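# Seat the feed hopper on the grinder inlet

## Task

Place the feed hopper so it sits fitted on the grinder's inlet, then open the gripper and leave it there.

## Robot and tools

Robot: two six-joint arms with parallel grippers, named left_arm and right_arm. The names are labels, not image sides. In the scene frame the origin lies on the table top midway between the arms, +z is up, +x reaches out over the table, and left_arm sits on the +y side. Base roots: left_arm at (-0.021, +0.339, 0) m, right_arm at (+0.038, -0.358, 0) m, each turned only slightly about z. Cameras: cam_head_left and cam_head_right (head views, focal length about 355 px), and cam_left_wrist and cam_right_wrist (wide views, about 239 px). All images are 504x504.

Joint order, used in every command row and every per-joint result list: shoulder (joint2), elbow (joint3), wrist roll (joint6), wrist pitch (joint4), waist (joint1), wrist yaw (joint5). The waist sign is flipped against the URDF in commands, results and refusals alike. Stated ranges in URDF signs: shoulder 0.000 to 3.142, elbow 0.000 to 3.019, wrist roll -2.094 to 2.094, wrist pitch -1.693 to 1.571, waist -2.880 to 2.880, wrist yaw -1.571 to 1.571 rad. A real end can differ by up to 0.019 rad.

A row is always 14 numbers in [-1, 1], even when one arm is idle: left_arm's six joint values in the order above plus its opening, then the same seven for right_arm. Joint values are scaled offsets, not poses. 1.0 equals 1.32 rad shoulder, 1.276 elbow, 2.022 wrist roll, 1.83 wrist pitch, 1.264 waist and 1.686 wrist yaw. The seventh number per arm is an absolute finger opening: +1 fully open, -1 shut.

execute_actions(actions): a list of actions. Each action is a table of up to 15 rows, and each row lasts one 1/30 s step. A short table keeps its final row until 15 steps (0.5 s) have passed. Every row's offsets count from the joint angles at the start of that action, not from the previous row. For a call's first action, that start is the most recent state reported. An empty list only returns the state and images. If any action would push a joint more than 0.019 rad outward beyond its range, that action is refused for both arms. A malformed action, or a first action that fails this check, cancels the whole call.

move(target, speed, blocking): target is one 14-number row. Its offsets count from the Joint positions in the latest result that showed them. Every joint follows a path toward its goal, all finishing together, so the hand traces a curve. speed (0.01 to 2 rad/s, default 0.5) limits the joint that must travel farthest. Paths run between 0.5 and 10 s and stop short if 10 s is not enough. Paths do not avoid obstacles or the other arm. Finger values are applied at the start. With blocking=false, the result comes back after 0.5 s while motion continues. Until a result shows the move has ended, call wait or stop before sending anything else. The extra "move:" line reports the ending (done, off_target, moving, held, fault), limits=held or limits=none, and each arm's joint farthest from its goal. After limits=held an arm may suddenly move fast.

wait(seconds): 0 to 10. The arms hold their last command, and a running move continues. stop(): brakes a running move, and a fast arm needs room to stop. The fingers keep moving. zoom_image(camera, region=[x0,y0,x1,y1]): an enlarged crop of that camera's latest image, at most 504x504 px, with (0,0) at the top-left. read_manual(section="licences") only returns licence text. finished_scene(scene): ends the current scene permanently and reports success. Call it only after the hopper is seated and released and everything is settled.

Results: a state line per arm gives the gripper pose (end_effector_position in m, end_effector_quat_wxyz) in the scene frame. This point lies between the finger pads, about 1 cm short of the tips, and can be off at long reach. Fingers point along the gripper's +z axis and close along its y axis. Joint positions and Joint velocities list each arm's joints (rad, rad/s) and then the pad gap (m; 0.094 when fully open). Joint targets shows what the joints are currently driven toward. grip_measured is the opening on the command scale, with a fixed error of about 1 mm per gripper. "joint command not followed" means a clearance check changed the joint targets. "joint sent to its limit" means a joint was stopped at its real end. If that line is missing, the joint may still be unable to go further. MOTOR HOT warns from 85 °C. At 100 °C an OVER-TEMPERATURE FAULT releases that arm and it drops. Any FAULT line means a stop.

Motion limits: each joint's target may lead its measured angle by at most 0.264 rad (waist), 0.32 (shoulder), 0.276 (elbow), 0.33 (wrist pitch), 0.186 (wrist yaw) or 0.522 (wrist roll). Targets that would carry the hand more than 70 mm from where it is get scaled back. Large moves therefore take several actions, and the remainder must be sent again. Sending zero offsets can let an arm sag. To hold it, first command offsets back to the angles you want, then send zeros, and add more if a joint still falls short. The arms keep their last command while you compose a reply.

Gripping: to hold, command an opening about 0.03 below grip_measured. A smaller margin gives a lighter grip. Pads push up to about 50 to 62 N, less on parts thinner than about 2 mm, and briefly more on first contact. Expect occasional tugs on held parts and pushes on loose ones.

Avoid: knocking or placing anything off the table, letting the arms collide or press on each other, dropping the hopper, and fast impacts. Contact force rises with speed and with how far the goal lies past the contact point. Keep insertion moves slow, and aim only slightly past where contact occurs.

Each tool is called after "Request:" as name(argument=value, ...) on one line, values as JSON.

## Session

Request:
execute_actions(actions=[])

Scene clock: 0.00 s.
left_arm: end_effector_position=(+0.1633, +0.7804, +0.2376) grip_measured=+1.000 end_effector_quat_wxyz=(-0.148, -0.220, +0.938, +0.223) | right_arm: end_effector_position=(+0.3704, -0.6104, +0.2423) grip_measured=+1.000 end_effector_quat_wxyz=(+0.064, +0.762, +0.634, -0.117)
Joint names: [shoulder, elbow, wrist roll, wrist pitch, waist, wrist yaw]
Joint positions: left_arm=[ 1.515  1.373  0.56  -1.324 -0.957 -0.533  0.094] | right_arm=[ 1.398  1.31   1.206 -1.438  0.583  0.264  0.094]
Joint velocities: left_arm=[-0.005  0.002  0.037 -0.012  0.015 -0.022  0.   ] | right_arm=[-0.005 -0.017  0.037 -0.002  0.015  0.022  0.   ]
Joint targets: left_arm=[1.519 1.396 0.560 -1.323 -0.957 -0.533] | right_arm=[1.397 1.336 1.206 -1.437 0.583 0.264]

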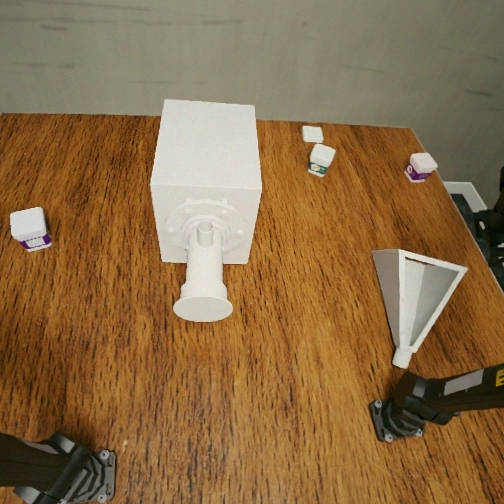

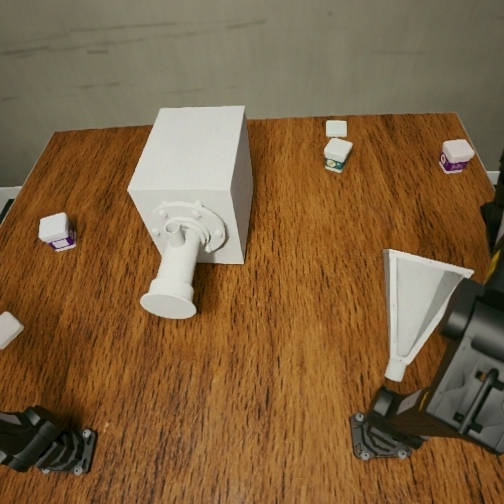

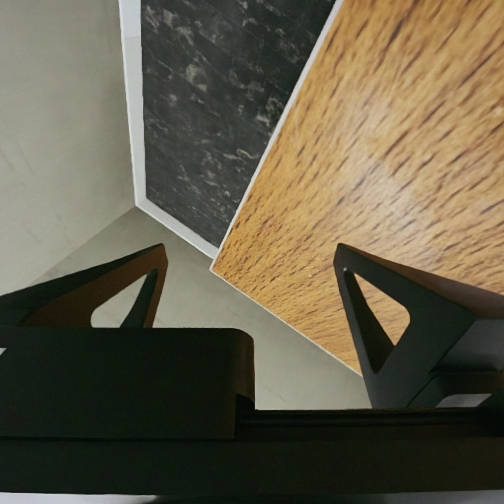

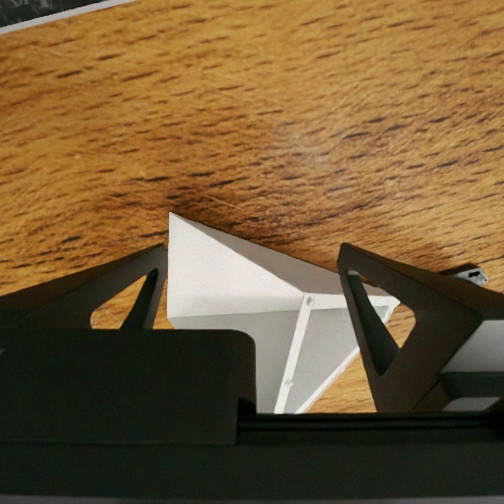

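Request:
move(target=[-0.4,0.1,-0.23,0,0.7,0.67,0.3,-0.19,0.07,-0.6,-0.11,-0.27,-0.157,0], speed=0.8)

Scene clock: 13.13 s.
left_arm: end_effector_position=(+0.3367, +0.2804, +0.4983) grip_measured=+0.302 end_effector_quat_wxyz=(+0.368, +0.104, +0.893, -0.236) | right_arm: end_effector_position=(+0.3706, -0.4278, +0.3348) grip_measured=+0.003 end_effector_quat_wxyz=(+0.070, +0.104, +0.992, -0.008)
Joint names: [shoulder, elbow, wrist roll, wrist pitch, waist, wrist yaw]
Joint positions: left_arm=[ 0.979  1.461  0.106 -1.324 -0.072  0.595  0.061] | right_arm=[ 1.153  1.348  0.002 -1.624  0.247  0.001  0.047]
Joint velocities: left_arm=[ 0.005 -0.007 -0.007  0.002  0.005 -0.066  0.   ] | right_arm=[-0.005  0.017 -0.095  0.002  0.005  0.007 -0.001]
Joint targets: left_arm=[0.987 1.501 0.095 -1.324 -0.073 0.597] | right_arm=[1.147 1.400 -0.008 -1.639 0.242 -0.001]
move: off_target (left_arm, right_arm); limits=none; left_arm: farthest joint: the elbow, 0.040 radians from its target (0.127 radians at the start); right_arm: farthest joint: the elbow, 0.051 radians from its target (0.089 radians at the start)

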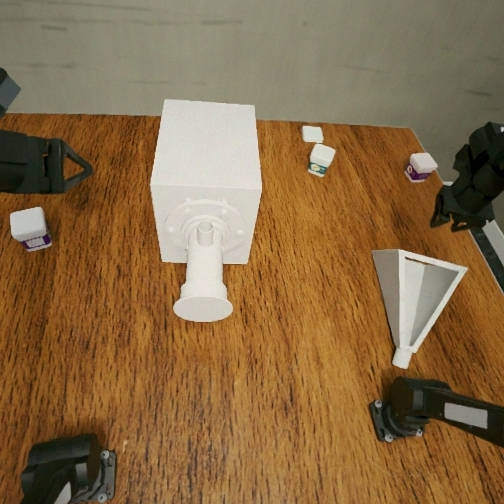

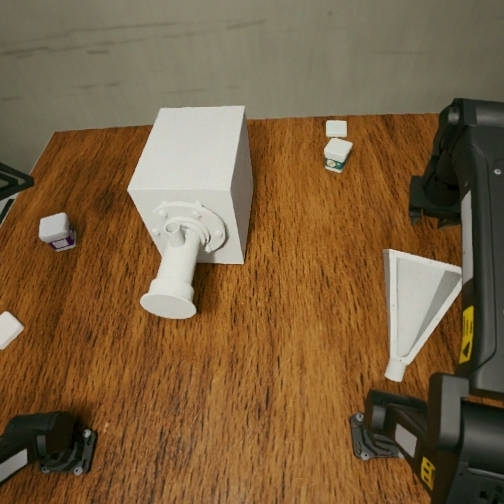

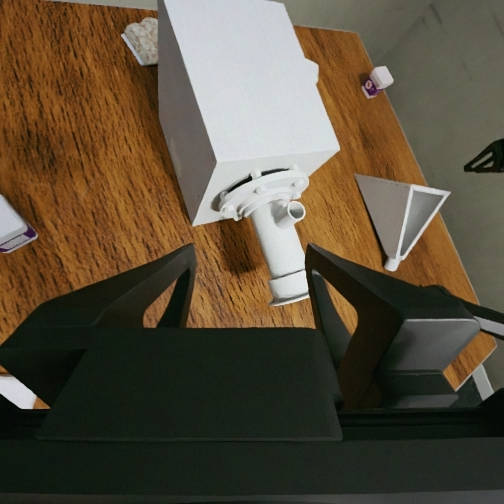

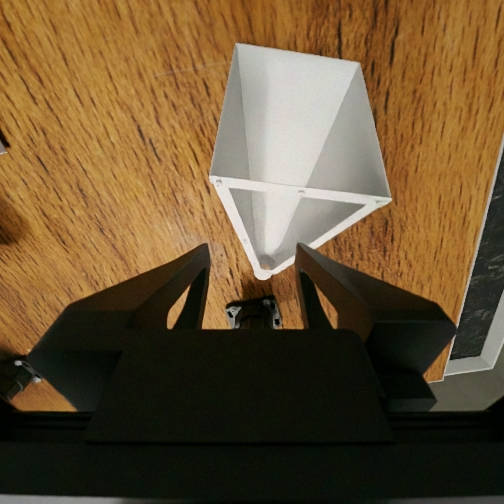

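Request:
move(target=[0,0,0,0,0,0,0.3,0.318,0.04,0.05,0.025,-0.135,0.094,0])

Scene clock: 24.43 s.
left_arm: end_effector_position=(+0.3367, +0.2804, +0.4983) grip_measured=+0.302 end_effector_quat_wxyz=(+0.368, +0.104, +0.893, -0.236) | right_arm: end_effector_position=(+0.4415, -0.4006, +0.1865) grip_measured=+0.003 end_effector_quat_wxyz=(-0.121, +0.056, +0.988, -0.081)
Joint names: [shoulder, elbow, wrist roll, wrist pitch, waist, wrist yaw]
Joint positions: left_arm=[ 0.979  1.461  0.106 -1.324 -0.072  0.595  0.061] | right_arm=[ 1.577  1.35   0.093 -1.591  0.08   0.157  0.047]
Joint velocities: left_arm=[-0.005 -0.017 -0.022  0.017 -0.015  0.022 -0.   ] | right_arm=[ 0.015 -0.017  0.037 -0.007  0.015  0.007 -0.001]
Joint targets: left_arm=[0.979 1.461 0.107 -1.324 -0.072 0.595] | right_arm=[1.573 1.399 0.103 -1.579 0.076 0.160]
move: off_target (right_arm); limits=none; left_arm: farthest joint: the waist, 0.000 radians from its target (0.000 radians at the start); right_arm: farthest joint: the elbow, 0.049 radians from its target (0.051 radians at the start)

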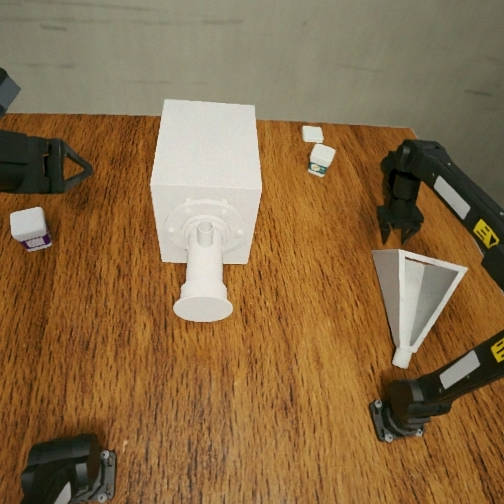

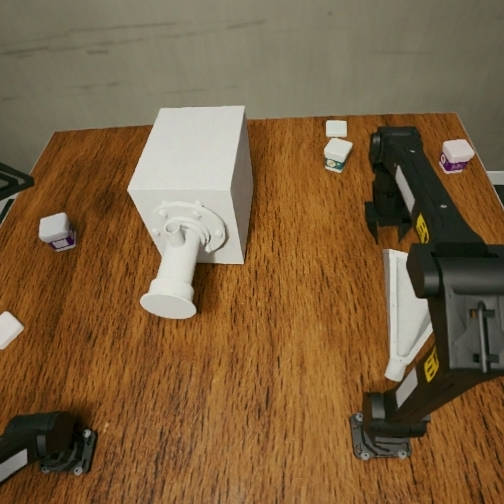

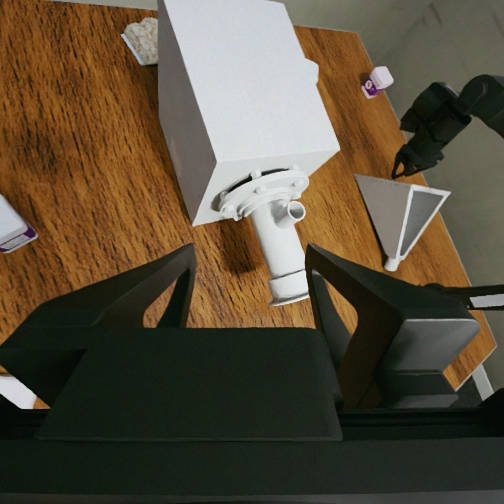

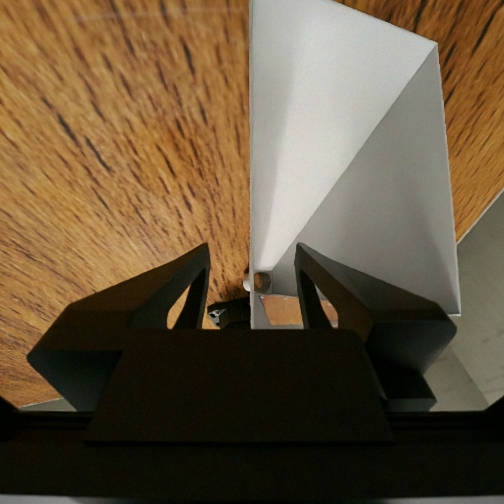

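Request:
move(target=[0,0,0,0,0,0,0.3,0.02,-0.15,0,0.133,0.032,0,-0.3], speed=0.25)

Request:
execute_actions(actions=[[[0,0,0,0,0,0,0.3,0,0,0,0,0,0,-0.8]],[[0,0,0,0,0,0,0.3,0,0,0,0,0,0,-1]],[[0,0,0,0,0,0,0.3,-0.05,0.11,0,-0.02,0,0.01,-1]],[[0,0,0,0,0,0,0.3,-0.05,0.12,0,-0.03,0,0.01,-1]],[[0,0,0,0,0,0,0.3,-0.05,0.12,0,-0.03,0,0.01,-1]],[[0,0,0,0,0,0,0.3,-0.1,0.05,0,0,0,0.01,-1]],[[0,0,0,0,0,0,0.3,-0.1,0.05,0,0,0,0.01,-1]]])

Scene clock: 35.87 s.
left_arm: end_effector_position=(+0.3367, +0.2804, +0.4983) grip_measured=+0.302 end_effector_quat_wxyz=(+0.368, +0.104, +0.893, -0.236) | right_arm: end_effector_position=(+0.4331, -0.4120, +0.1183) grip_measured=-0.297 end_effector_quat_wxyz=(-0.096, +0.073, +0.990, -0.079)
Joint names: [shoulder, elbow, wrist roll, wrist pitch, waist, wrist yaw]
Joint positions: left_arm=[ 0.979  1.461  0.106 -1.324 -0.072  0.595  0.061] | right_arm=[ 1.582  1.176  0.094 -1.359  0.109  0.157  0.033]
Joint velocities: left_arm=[ 0.015 -0.017  0.007  0.002  0.034 -0.051 -0.001] | right_arm=[-0.015 -0.012 -0.051 -0.012  0.005  0.022 -0.001]
Joint targets: left_arm=[0.979 1.461 0.106 -1.324 -0.072 0.595] | right_arm=[1.604 1.159 0.093 -1.348 0.120 0.157]
move: off_target (right_arm); limits=none; left_arm: farthest joint: the waist, 0.000 radians from its target (0.000 radians at the start); right_arm: farthest joint: the shoulder, 0.021 radians from its target (0.026 radians at the start)

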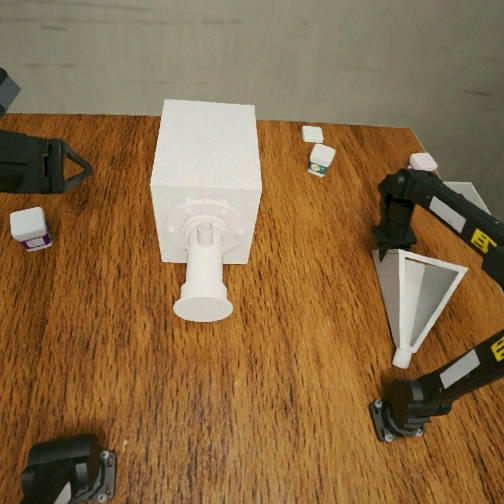

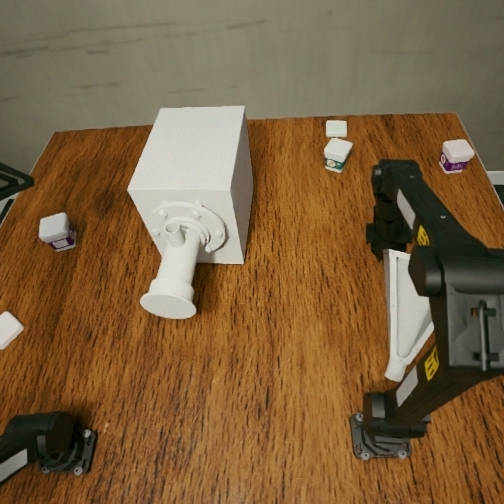

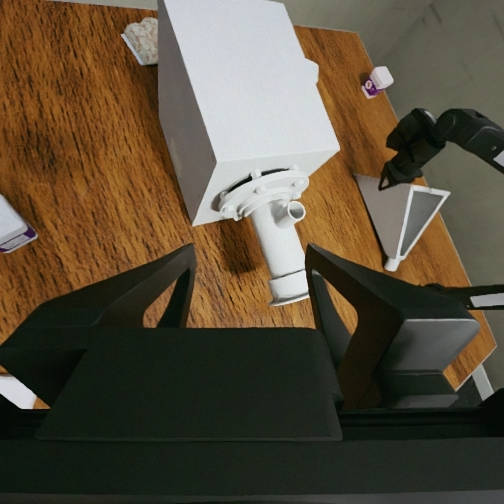

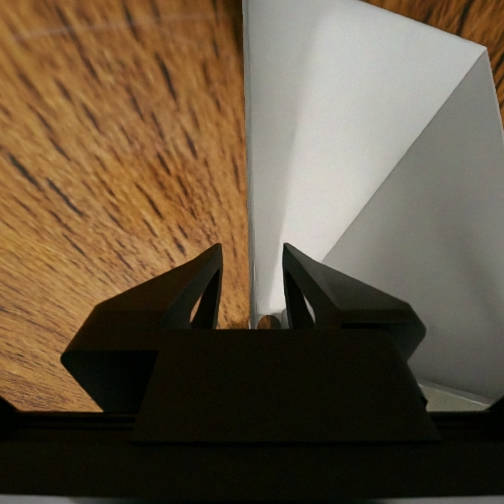

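Scene clock: 39.37 s.
left_arm: end_effector_position=(+0.3367, +0.2804, +0.4983) grip_measured=+0.302 end_effector_quat_wxyz=(+0.368, +0.104, +0.893, -0.236) | right_arm: end_effector_position=(+0.4783, -0.4095, +0.2637) grip_measured=-0.976 end_effector_quat_wxyz=(+0.080, +0.078, +0.992, -0.061)
Joint names: [shoulder, elbow, wrist roll, wrist pitch, waist, wrist yaw]
Joint positions: left_arm=[ 0.979  1.461  0.106 -1.324 -0.072  0.595  0.061] | right_arm=[ 1.393  1.366  0.079 -1.383  0.11   0.123  0.001]
Joint velocities: left_arm=[-0.005 -0.007  0.037 -0.012  0.005 -0.037 -0.   ] | right_arm=[-0.015 -0.007 -0.007 -0.007 -0.005 -0.066 -0.001]
Joint targets: left_arm=[0.979 1.461 0.106 -1.324 -0.072 0.595] | right_arm=[1.346 1.430 0.072 -1.384 0.110 0.146]

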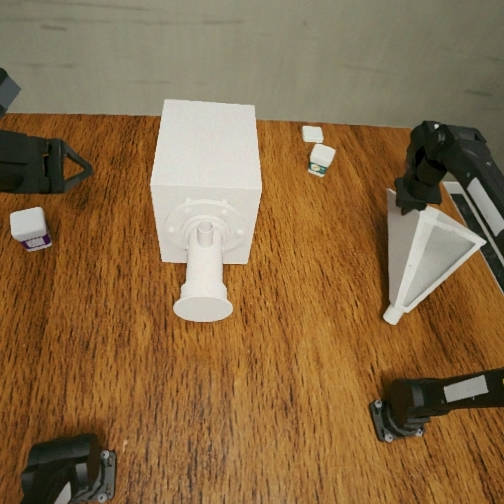

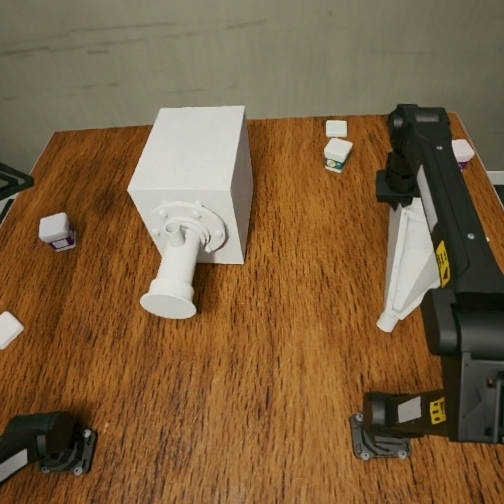

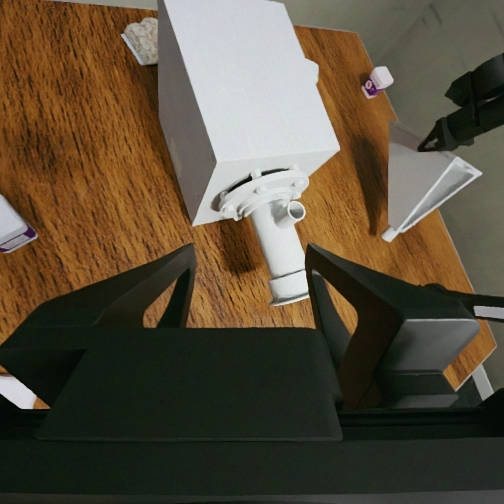

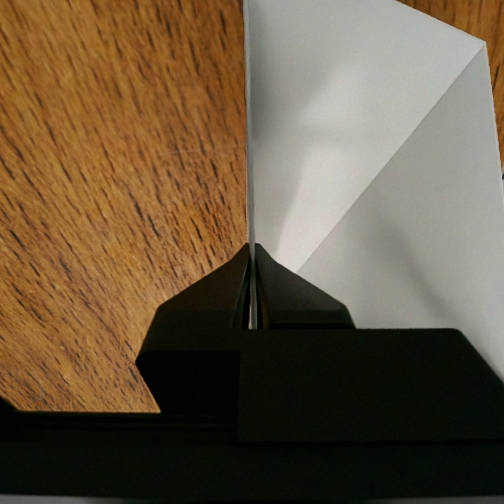

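Request:
execute_actions(actions=[[[0,0,0,0,0,0,0.3,-0.11,0.045,-0.04,0.01,0,0,-1]],[[0,0,0,0,0,0,0.3,-0.11,0.045,-0.04,0.015,0,0,-1]],[[0,0,0,0,0,0,0.3,-0.11,0.045,-0.04,0.02,0,0,-1]],[[0,0,0,0,0,0,0.3,-0.11,0.045,-0.04,0.022,0,0,-1]],[[0,0,0,0,0,0,0.3,-0.03,0.13,-0.04,0.022,0,0,-1]],[[0,0,0,0,0,0,0.3,-0.04,0.05,-0.05,0.025,-0.12,0,-1]],[[0,0,0,0,0,0,0.3,-0.04,0.05,-0.05,0.025,-0.15,0,-1]],[[0,0,0,0,0,0,0.3,-0.04,0.05,-0.05,0.025,-0.15,0,-1]],[[0,0,0,0,0,0,0.3,-0.04,0.05,-0.05,0.025,-0.15,0,-1]]])

Scene clock: 62.50 s.
left_arm: end_effector_position=(+0.3367, +0.2804, +0.4983) grip_measured=+0.302 end_effector_quat_wxyz=(+0.368, +0.104, +0.893, -0.236) | right_arm: end_effector_position=(+0.3079, -0.1399, +0.4254) grip_measured=-0.975 end_effector_quat_wxyz=(+0.294, -0.457, +0.838, +0.058)
Joint names: [shoulder, elbow, wrist roll, wrist pitch, waist, wrist yaw]
Joint positions: left_arm=[ 0.979  1.461  0.106 -1.324 -0.072  0.595  0.061] | right_arm=[ 0.944  1.347 -0.32  -1.365 -0.634 -0.011  0.001]
Joint velocities: left_arm=[-0.015 -0.022  0.037  0.002  0.015  0.007 -0.001] | right_arm=[-0.024 -0.012 -0.051 -0.007  0.142 -0.022 -0.   ]
Joint targets: left_arm=[0.979 1.461 0.106 -1.324 -0.072 0.595] | right_arm=[0.894 1.412 -0.367 -1.323 -0.628 -0.002]

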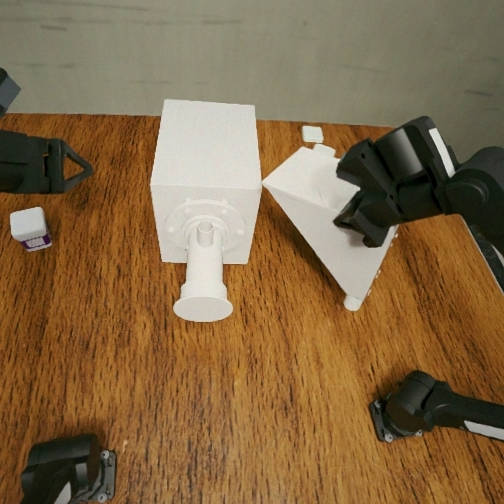

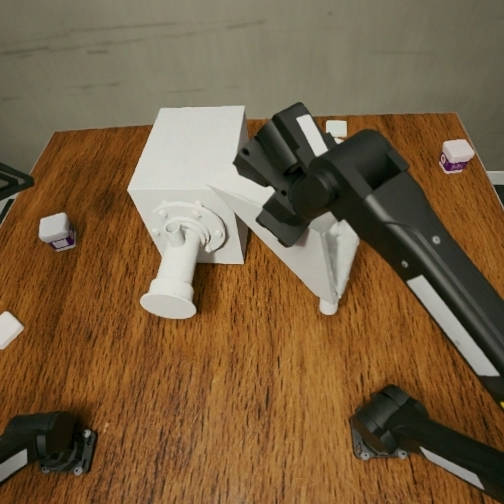

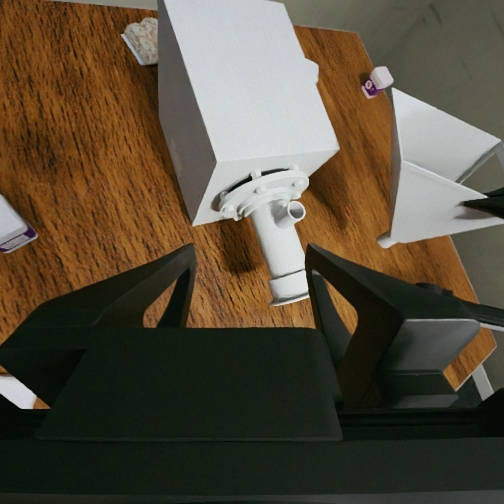

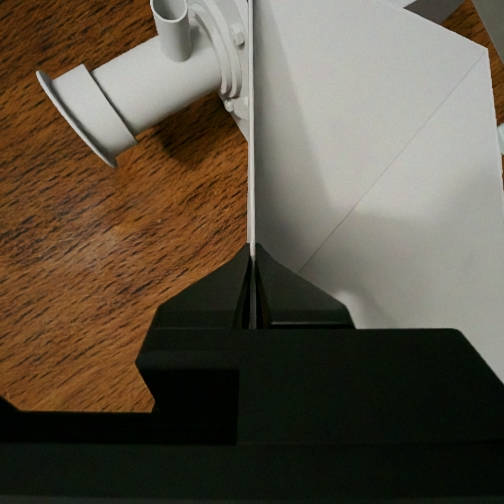

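Request:
execute_actions(actions=[[[0,0,0,0,0,0,0.3,-0.018,0.14,-0.04,0.015,0,0,-1]],[[0,0,0,0,0,0,0.3,-0.03,0.06,-0.065,0.03,-0.13,-0.02,-1]],[[0,0,0,0,0,0,0.3,-0.03,0.06,-0.065,0.03,-0.14,-0.02,-1]],[[0,0,0,0,0,0,0.3,-0.03,0.06,-0.065,0.03,-0.14,-0.02,-1]],[[0,0,0,0,0,0,0.3,-0.03,0.06,-0.065,0.03,-0.12,-0.02,-1]],[[0,0,0,0,0,0,0.3,-0.03,0.06,-0.015,0.03,0,0.005,-1]]])

Scene clock: 72.20 s.
left_arm: end_effector_position=(+0.3367, +0.2804, +0.4983) grip_measured=+0.302 end_effector_quat_wxyz=(+0.368, +0.104, +0.893, -0.236) | right_arm: end_effector_position=(+0.0797, -0.0049, +0.4225) grip_measured=-0.975 end_effector_quat_wxyz=(-0.242, +0.815, -0.491, -0.187)
Joint names: [shoulder, elbow, wrist roll, wrist pitch, waist, wrist yaw]
Joint positions: left_arm=[ 0.979  1.461  0.106 -1.324 -0.072  0.595  0.061] | right_arm=[ 0.966  1.349 -0.633 -1.355 -1.325 -0.184  0.001]
Joint velocities: left_arm=[-0.005  0.022  0.037 -0.017  0.005  0.007 -0.001] | right_arm=[-0.005 -0.012  0.051  0.017  0.015  0.037 -0.   ]
Joint targets: left_arm=[0.979 1.461 0.106 -1.324 -0.072 0.595] | right_arm=[0.927 1.425 -0.671 -1.300 -1.329 -0.177]

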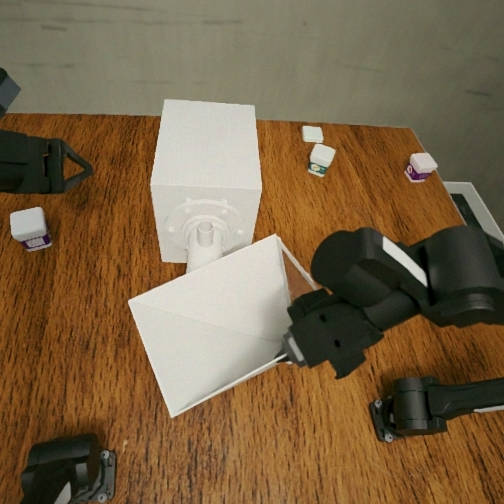

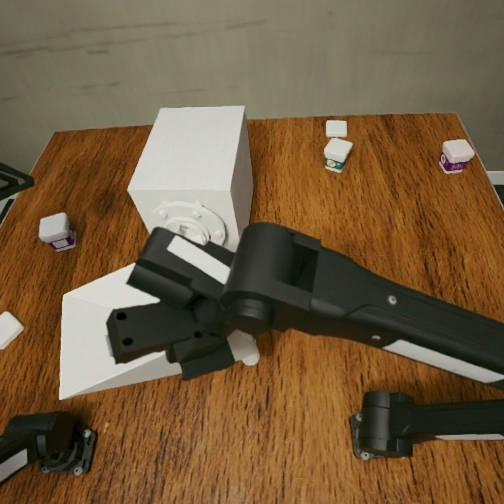

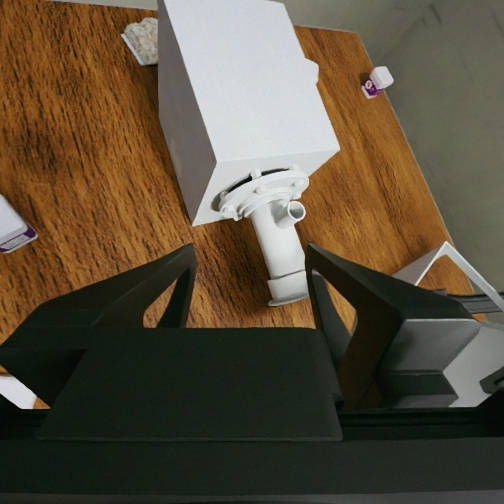

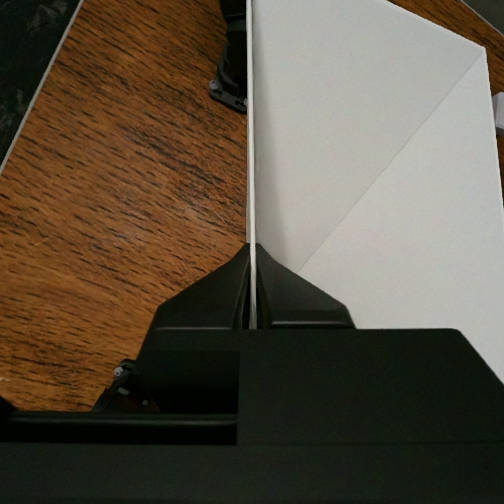

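Request:
execute_actions(actions=[[[0.024,0.03,0.037,-0.017,0.16,0.015,0.3,-0.03,0.06,-0.017,0.03,0,0.005,-1]],[[0.022,0.03,0.037,-0.017,0.16,0.015,0.3,-0.03,0.06,-0.015,0.03,0,0.005,-1]],[[0.022,0.03,0.037,-0.017,0.16,0.015,0.3,-0.03,0.06,-0.015,0.03,0,0.005,-1]],[[0,0,0,0,0,0,0.3,-0.03,0.06,-0.015,0.03,0,0.005,-1]]])

Scene clock: 87.20 s.
left_arm: end_effector_position=(+0.2416, +0.0632, +0.4696) grip_measured=+0.302 end_effector_quat_wxyz=(+0.236, +0.446, +0.791, -0.346) | right_arm: end_effector_position=(+0.0797, -0.0049, +0.4225) grip_measured=-0.975 end_effector_quat_wxyz=(-0.240, +0.810, -0.501, -0.190)
Joint names: [shoulder, elbow, wrist roll, wrist pitch, waist, wrist yaw]
Joint positions: left_arm=[ 1.064  1.462  0.291 -1.377  0.559  0.673  0.061] | right_arm=[ 0.966  1.349 -0.611 -1.355 -1.325 -0.184  0.001]
Joint velocities: left_arm=[-0.005  0.002  0.022 -0.002  0.015  0.022  0.   ] | right_arm=[-0.005  0.002  0.007 -0.017  0.005 -0.037  0.   ]
Joint targets: left_arm=[1.064 1.462 0.291 -1.377 0.559 0.673] | right_arm=[0.927 1.425 -0.648 -1.300 -1.325 -0.176]

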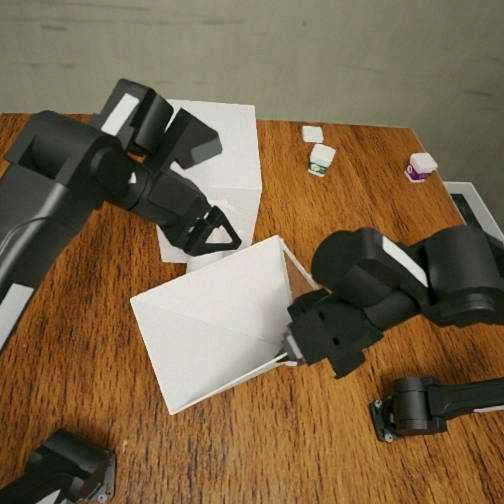

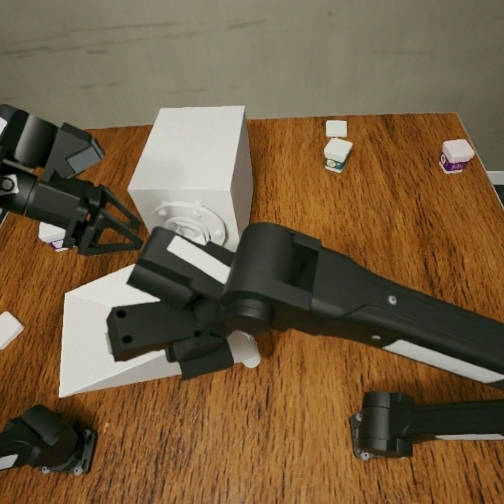

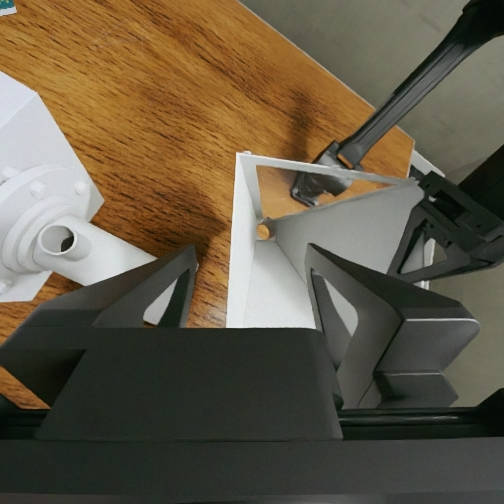

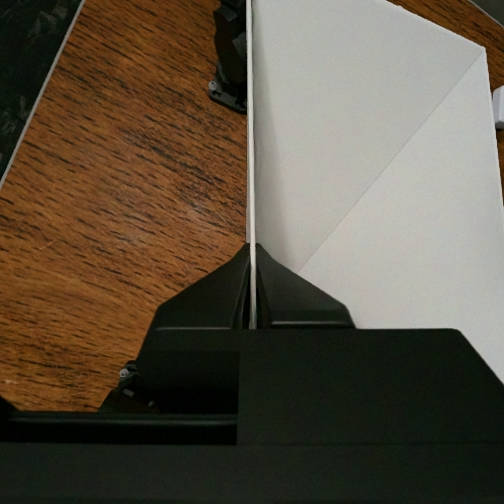

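Request:
execute_actions(actions=[[[-0.03,-0.095,0,0.062,0.01,0.02,0.3,-0.03,0.06,-0.022,0.03,0,0.005,-1]],[[-0.03,-0.095,0,0.062,0.01,0.02,0.3,-0.03,0.06,-0.022,0.03,0,0.005,-1]]])

Scene clock: 93.57 s.
left_arm: end_effector_position=(+0.2292, +0.0589, +0.4036) grip_measured=+0.302 end_effector_quat_wxyz=(+0.237, +0.454, +0.774, -0.373) | right_arm: end_effector_position=(+0.0797, -0.0049, +0.4225) grip_measured=-0.975 end_effector_quat_wxyz=(-0.240, +0.810, -0.501, -0.190)
Joint names: [shoulder, elbow, wrist roll, wrist pitch, waist, wrist yaw]
Joint positions: left_arm=[ 0.988  1.212  0.291 -1.187  0.565  0.734  0.061] | right_arm=[ 0.966  1.349 -0.611 -1.355 -1.325 -0.184  0.001]
Joint velocities: left_arm=[-0.024 -0.012  0.007  0.007 -0.005 -0.007  0.   ] | right_arm=[-0.024 -0.027  0.066 -0.002  0.005  0.022 -0.   ]
Joint targets: left_arm=[0.986 1.217 0.291 -1.169 0.575 0.737] | right_arm=[0.927 1.425 -0.655 -1.300 -1.325 -0.176]

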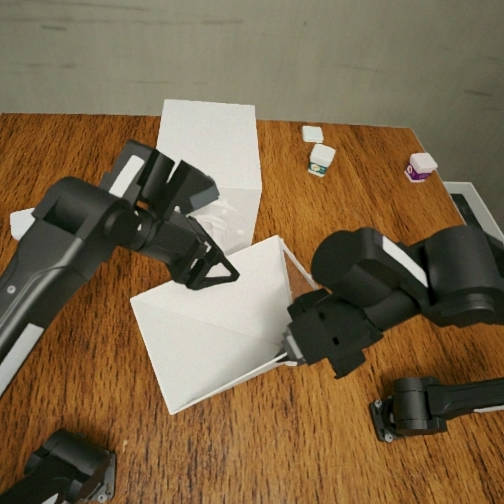

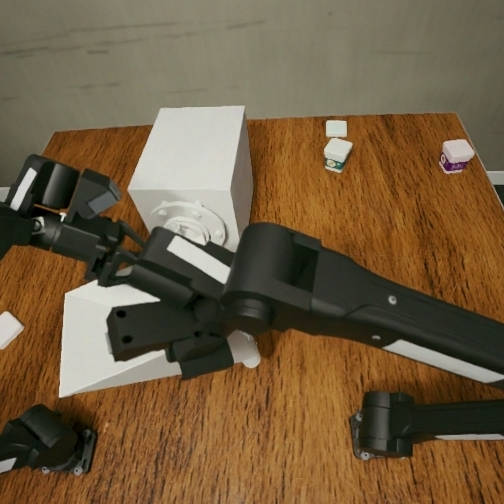

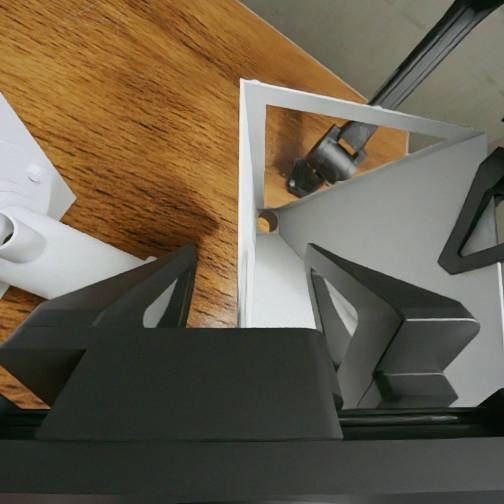

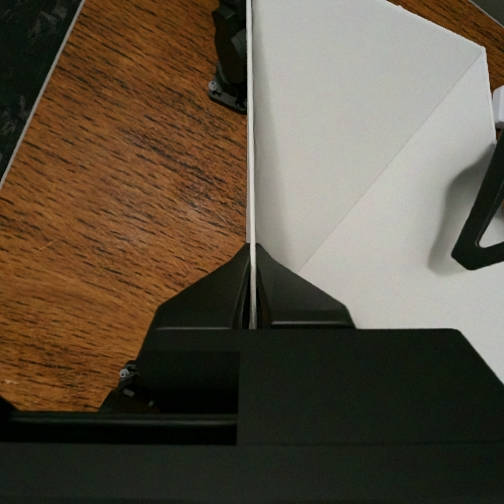

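A bit shallow; go deeper.

Request:
execute_actions(actions=[[[0,-0.04,0,0.025,0,0,0,-0.03,0.06,-0.022,0.03,0,0.005,-1]],[[0,0.01,0,0,0,0,-0.7,-0.03,0.06,-0.022,0.03,0,0.005,-1]],[[0,0.01,0,0,0,0,-1,-0.03,0.06,-0.022,0.03,0,0.005,-1]]])

Scene clock: 101.30 s.
left_arm: end_effector_position=(+0.2263, +0.0584, +0.3849) grip_measured=-0.984 end_effector_quat_wxyz=(+0.223, +0.445, +0.779, -0.382) | right_arm: end_effector_position=(+0.0805, -0.0049, +0.4224) grip_measured=-0.975 end_effector_quat_wxyz=(-0.241, +0.810, -0.500, -0.188)
Joint names: [shoulder, elbow, wrist roll, wrist pitch, waist, wrist yaw]
Joint positions: left_arm=[ 0.983  1.162  0.272 -1.16   0.565  0.749  0.001] | right_arm=[ 0.966  1.349 -0.615 -1.355 -1.324 -0.182  0.001]
Joint velocities: left_arm=[-0.015 -0.012 -0.037 -0.022 -0.005  0.007  0.001] | right_arm=[-0.005  0.002  0.007  0.012  0.015 -0.007 -0.001]
Joint targets: left_arm=[0.985 1.174 0.291 -1.160 0.565 0.734] | right_arm=[0.927 1.425 -0.655 -1.300 -1.325 -0.176]

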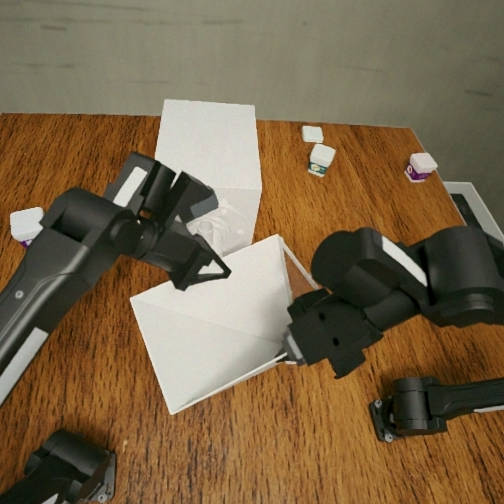

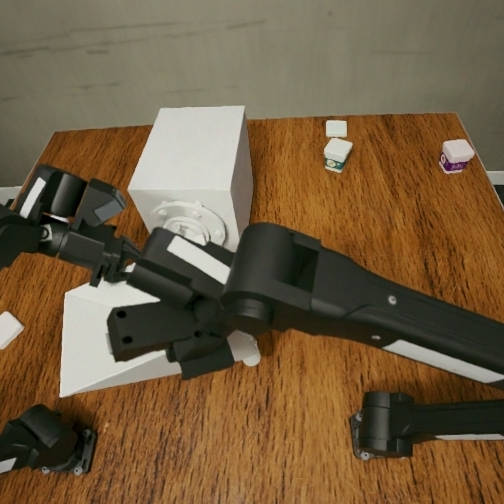

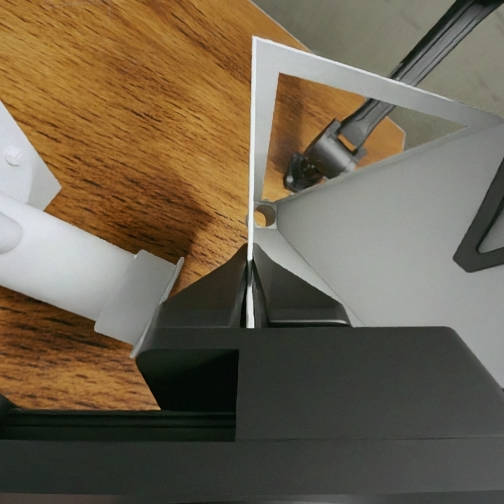

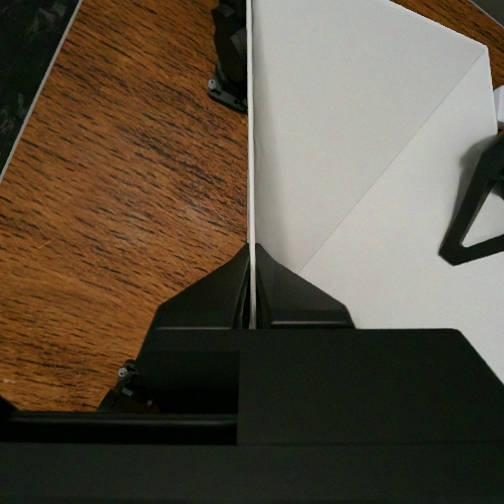

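Request:
execute_actions(actions=[[[-0.025,0.06,-0.02,0.012,0,0.018,-1,-0.01,0.03,0,0.01,0,0,-1]],[[-0.025,0.06,-0.028,0.012,0,0.022,-1,0,0.02,0,0,0,0,-0.3]],[[-0.025,0.06,-0.028,0.012,0,0.022,-1,-0.09,0.04,0,-0.03,0,0,-0.3]],[[-0.025,0.06,-0.028,0.012,0,0.022,-1,-0.14,0.03,0,-0.05,0,0,-0.3]],[[-0.025,0.16,-0.03,-0.03,0,0.022,-1,-0.14,0,0.1,-0.05,0.1,0.05,-0.3]],[[-0.025,0.16,-0.03,-0.03,0,0.022,-1,-0.12,-0.1,0.1,0,0.1,0.05,-0.3]],[[-0.025,0.16,-0.03,-0.03,0,0.022,-1,-0.05,-0.15,0.1,0,0.1,0,-0.3]],[[-0.025,0.16,-0.03,-0.03,0,0.022,-1,0,-0.15,0,0,0,0,-0.3]]])

Scene clock: 116.67 s.
left_arm: end_effector_position=(+0.2229, +0.0758, +0.4371) grip_measured=-0.986 end_effector_quat_wxyz=(+0.214, +0.439, +0.805, -0.336) | right_arm: end_effector_position=(+0.1023, -0.2563, +0.2902) grip_measured=-0.303 end_effector_quat_wxyz=(+0.279, -0.473, +0.822, +0.150)
Joint names: [shoulder, elbow, wrist roll, wrist pitch, waist, wrist yaw]
Joint positions: left_arm=[ 1.005  1.356  0.283 -1.38   0.564  0.649  0.001] | right_arm=[ 0.18   0.8   -0.058 -1.547 -0.939 -0.022  0.033]
Joint velocities: left_arm=[ 0.005  0.081 -0.037 -0.007  0.015 -0.037 -0.001] | right_arm=[-0.005  0.002  0.037 -0.017  0.005  0.051  0.001]
Joint targets: left_arm=[0.971 1.481 0.227 -1.380 0.564 0.698] | right_arm=[0.174 0.824 -0.058 -1.552 -0.939 -0.022]

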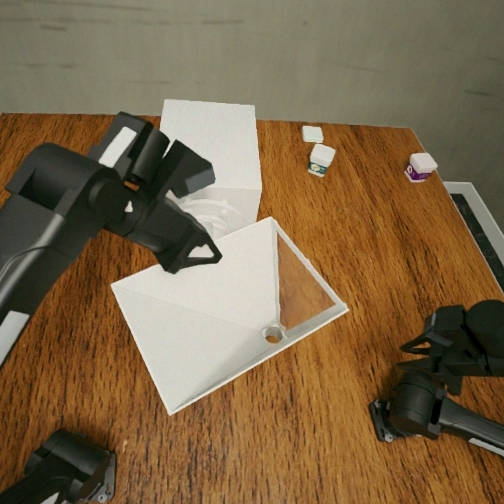

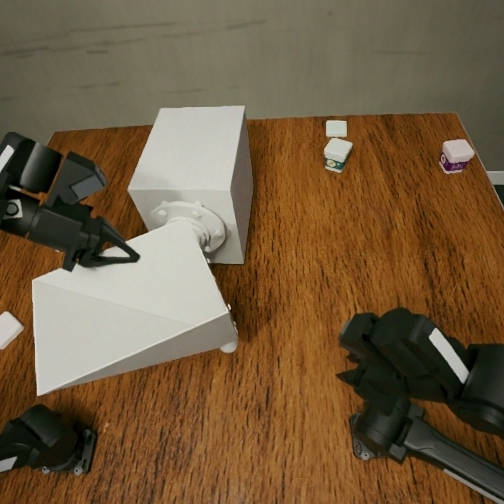

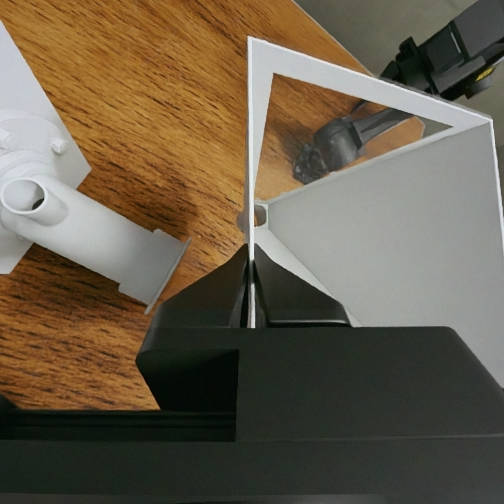

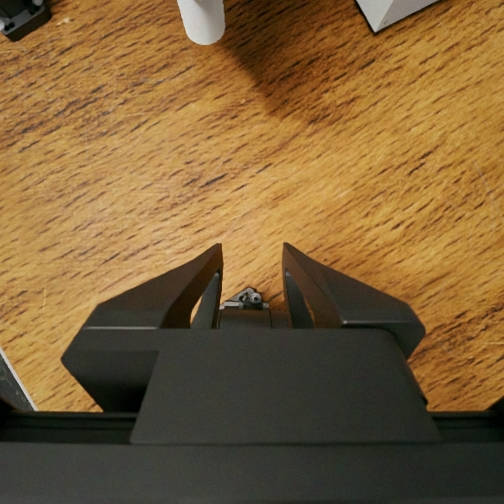

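Request:
execute_actions(actions=[[[-0.1,0.05,-0.04,-0.01,0,0.025,-1,0,-0.1,0,0,0,0,1]],[[-0.015,0.15,-0.05,-0.01,0,0.022,-1,0,-0.1,0.03,0.1,0,0,1]],[[-0.015,0.15,-0.05,-0.01,0,0.022,-1,0,-0.1,0,0.12,0,0,1]],[[-0.015,0.15,-0.05,-0.01,0,0.022,-1,0,-0.1,0,0.15,0,0,1]],[[-0.015,0.15,-0.07,0,0,0,-1,0,-0.08,0,0.15,0,0,1]],[[-0.015,0.15,-0.07,0,0,-0.02,-1,0,0,0,0.15,0,0,1]],[[-0.015,0.15,-0.07,0,0,-0.02,-1,0,0,0,0.15,0,0,1]],[[-0.015,0.15,-0.07,0,0,-0.02,-1,0,0,0,0,0,0,1]]])

Scene clock: 131.63 s.
left_arm: end_effector_position=(+0.1909, +0.1345, +0.6525) grip_measured=-0.986 end_effector_quat_wxyz=(+0.367, +0.294, +0.830, -0.301) | right_arm: end_effector_position=(+0.1909, -0.1242, +0.1715) grip_measured=+1.000 end_effector_quat_wxyz=(+0.534, -0.382, +0.695, +0.292)
Joint names: [shoulder, elbow, wrist roll, wrist pitch, waist, wrist yaw]
Joint positions: left_arm=[ 0.995  1.925 -0.059 -1.572  0.569  0.407  0.001] | right_arm=[ 0.173  0.102 -0.009 -0.192 -0.939 -0.022  0.094]
Joint velocities: left_arm=[ 0.005  0.046 -0.051 -0.017 -0.005  0.066  0.001] | right_arm=[ 0.005 -0.012  0.007 -0.002  0.005 -0.066  0.   ]
Joint targets: left_arm=[0.957 2.029 -0.137 -1.545 0.568 0.435] | right_arm=[0.173 0.102 -0.009 -0.192 -0.939 -0.022]

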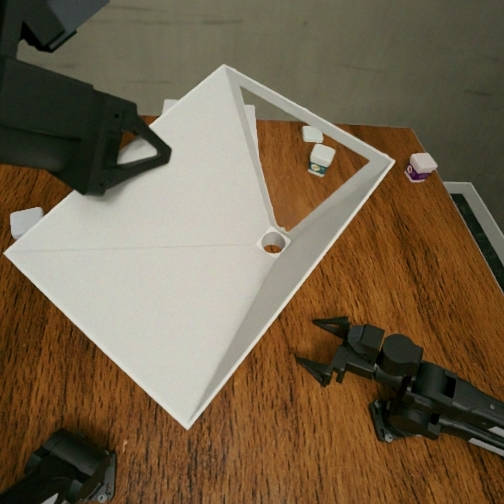

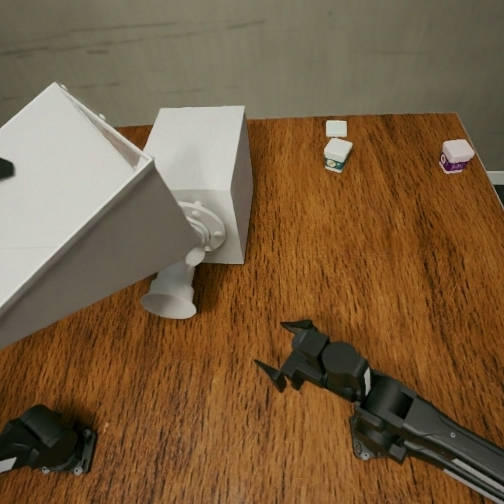

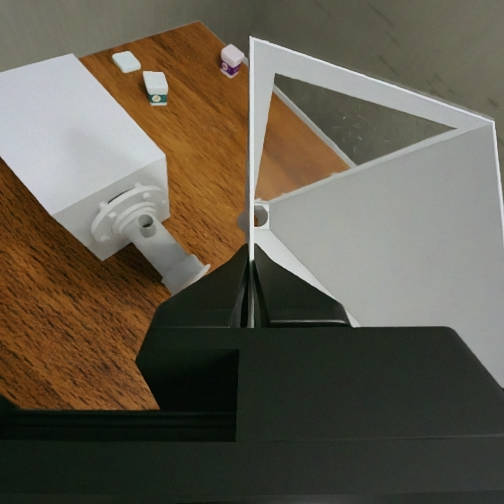

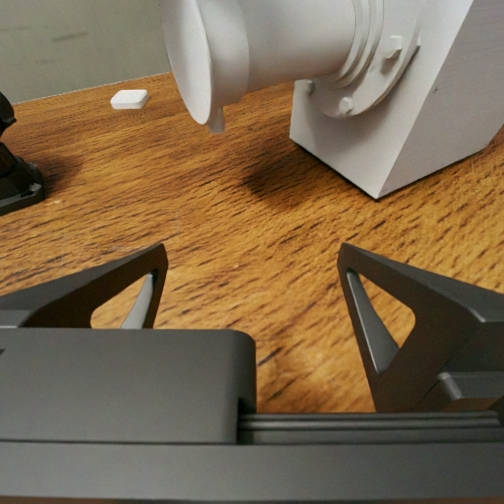

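Request:
execute_actions(actions=[[[0.01,0.06,-0.083,0.022,-0.02,-0.048,-1,0,0,0,0.09,0.04,0,1]],[[0.008,0.05,-0.083,0.022,-0.02,-0.048,-1,0,0,0,0.09,0.04,0,1]],[[0.008,0.05,-0.083,0.022,-0.02,-0.048,-1,0,0,0,0.09,0,0,1]],[[0.005,0.05,-0.083,0.022,-0.02,-0.048,-1,0,0,0,0.06,0,0,1]]])

Scene clock: 139.60 s.
left_arm: end_effector_position=(+0.3552, +0.1682, +0.5628) grip_measured=-0.986 end_effector_quat_wxyz=(+0.304, -0.020, +0.942, -0.142) | right_arm: end_effector_position=(+0.2132, -0.1370, +0.2783) grip_measured=+1.000 end_effector_quat_wxyz=(+0.700, -0.281, +0.563, +0.337)
Joint names: [shoulder, elbow, wrist roll, wrist pitch, waist, wrist yaw]
Joint positions: left_arm=[ 1.239  1.928 -0.468 -1.575  0.465 -0.01   0.001] | right_arm=[ 0.174  0.08  -0.009  0.305 -0.847 -0.023  0.094]
Joint velocities: left_arm=[-0.005 -0.017  0.022  0.007 -0.015  0.022 -0.001] | right_arm=[-0.005 -0.017  0.037 -0.007  0.015  0.022  0.   ]
Joint targets: left_arm=[1.222 1.990 -0.522 -1.536 0.464 0.003] | right_arm=[0.174 0.083 -0.009 0.331 -0.847 -0.023]

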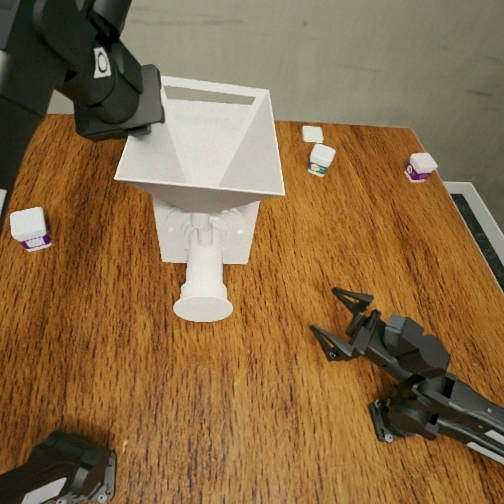

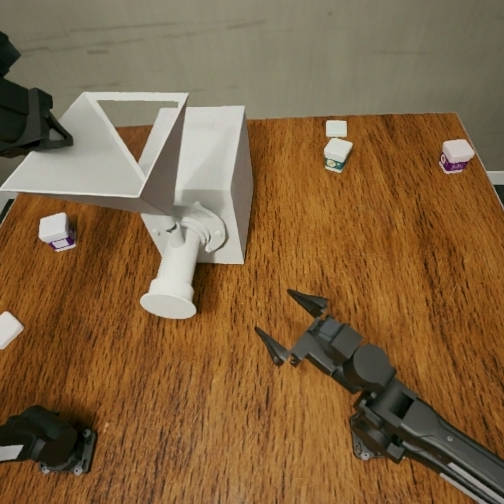

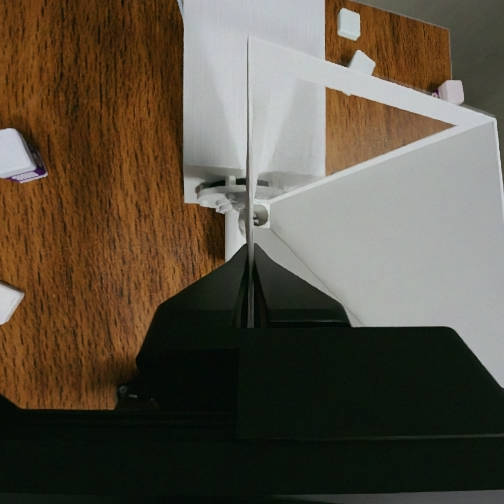

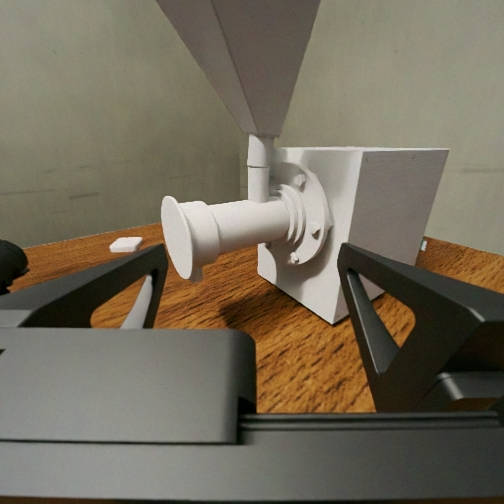

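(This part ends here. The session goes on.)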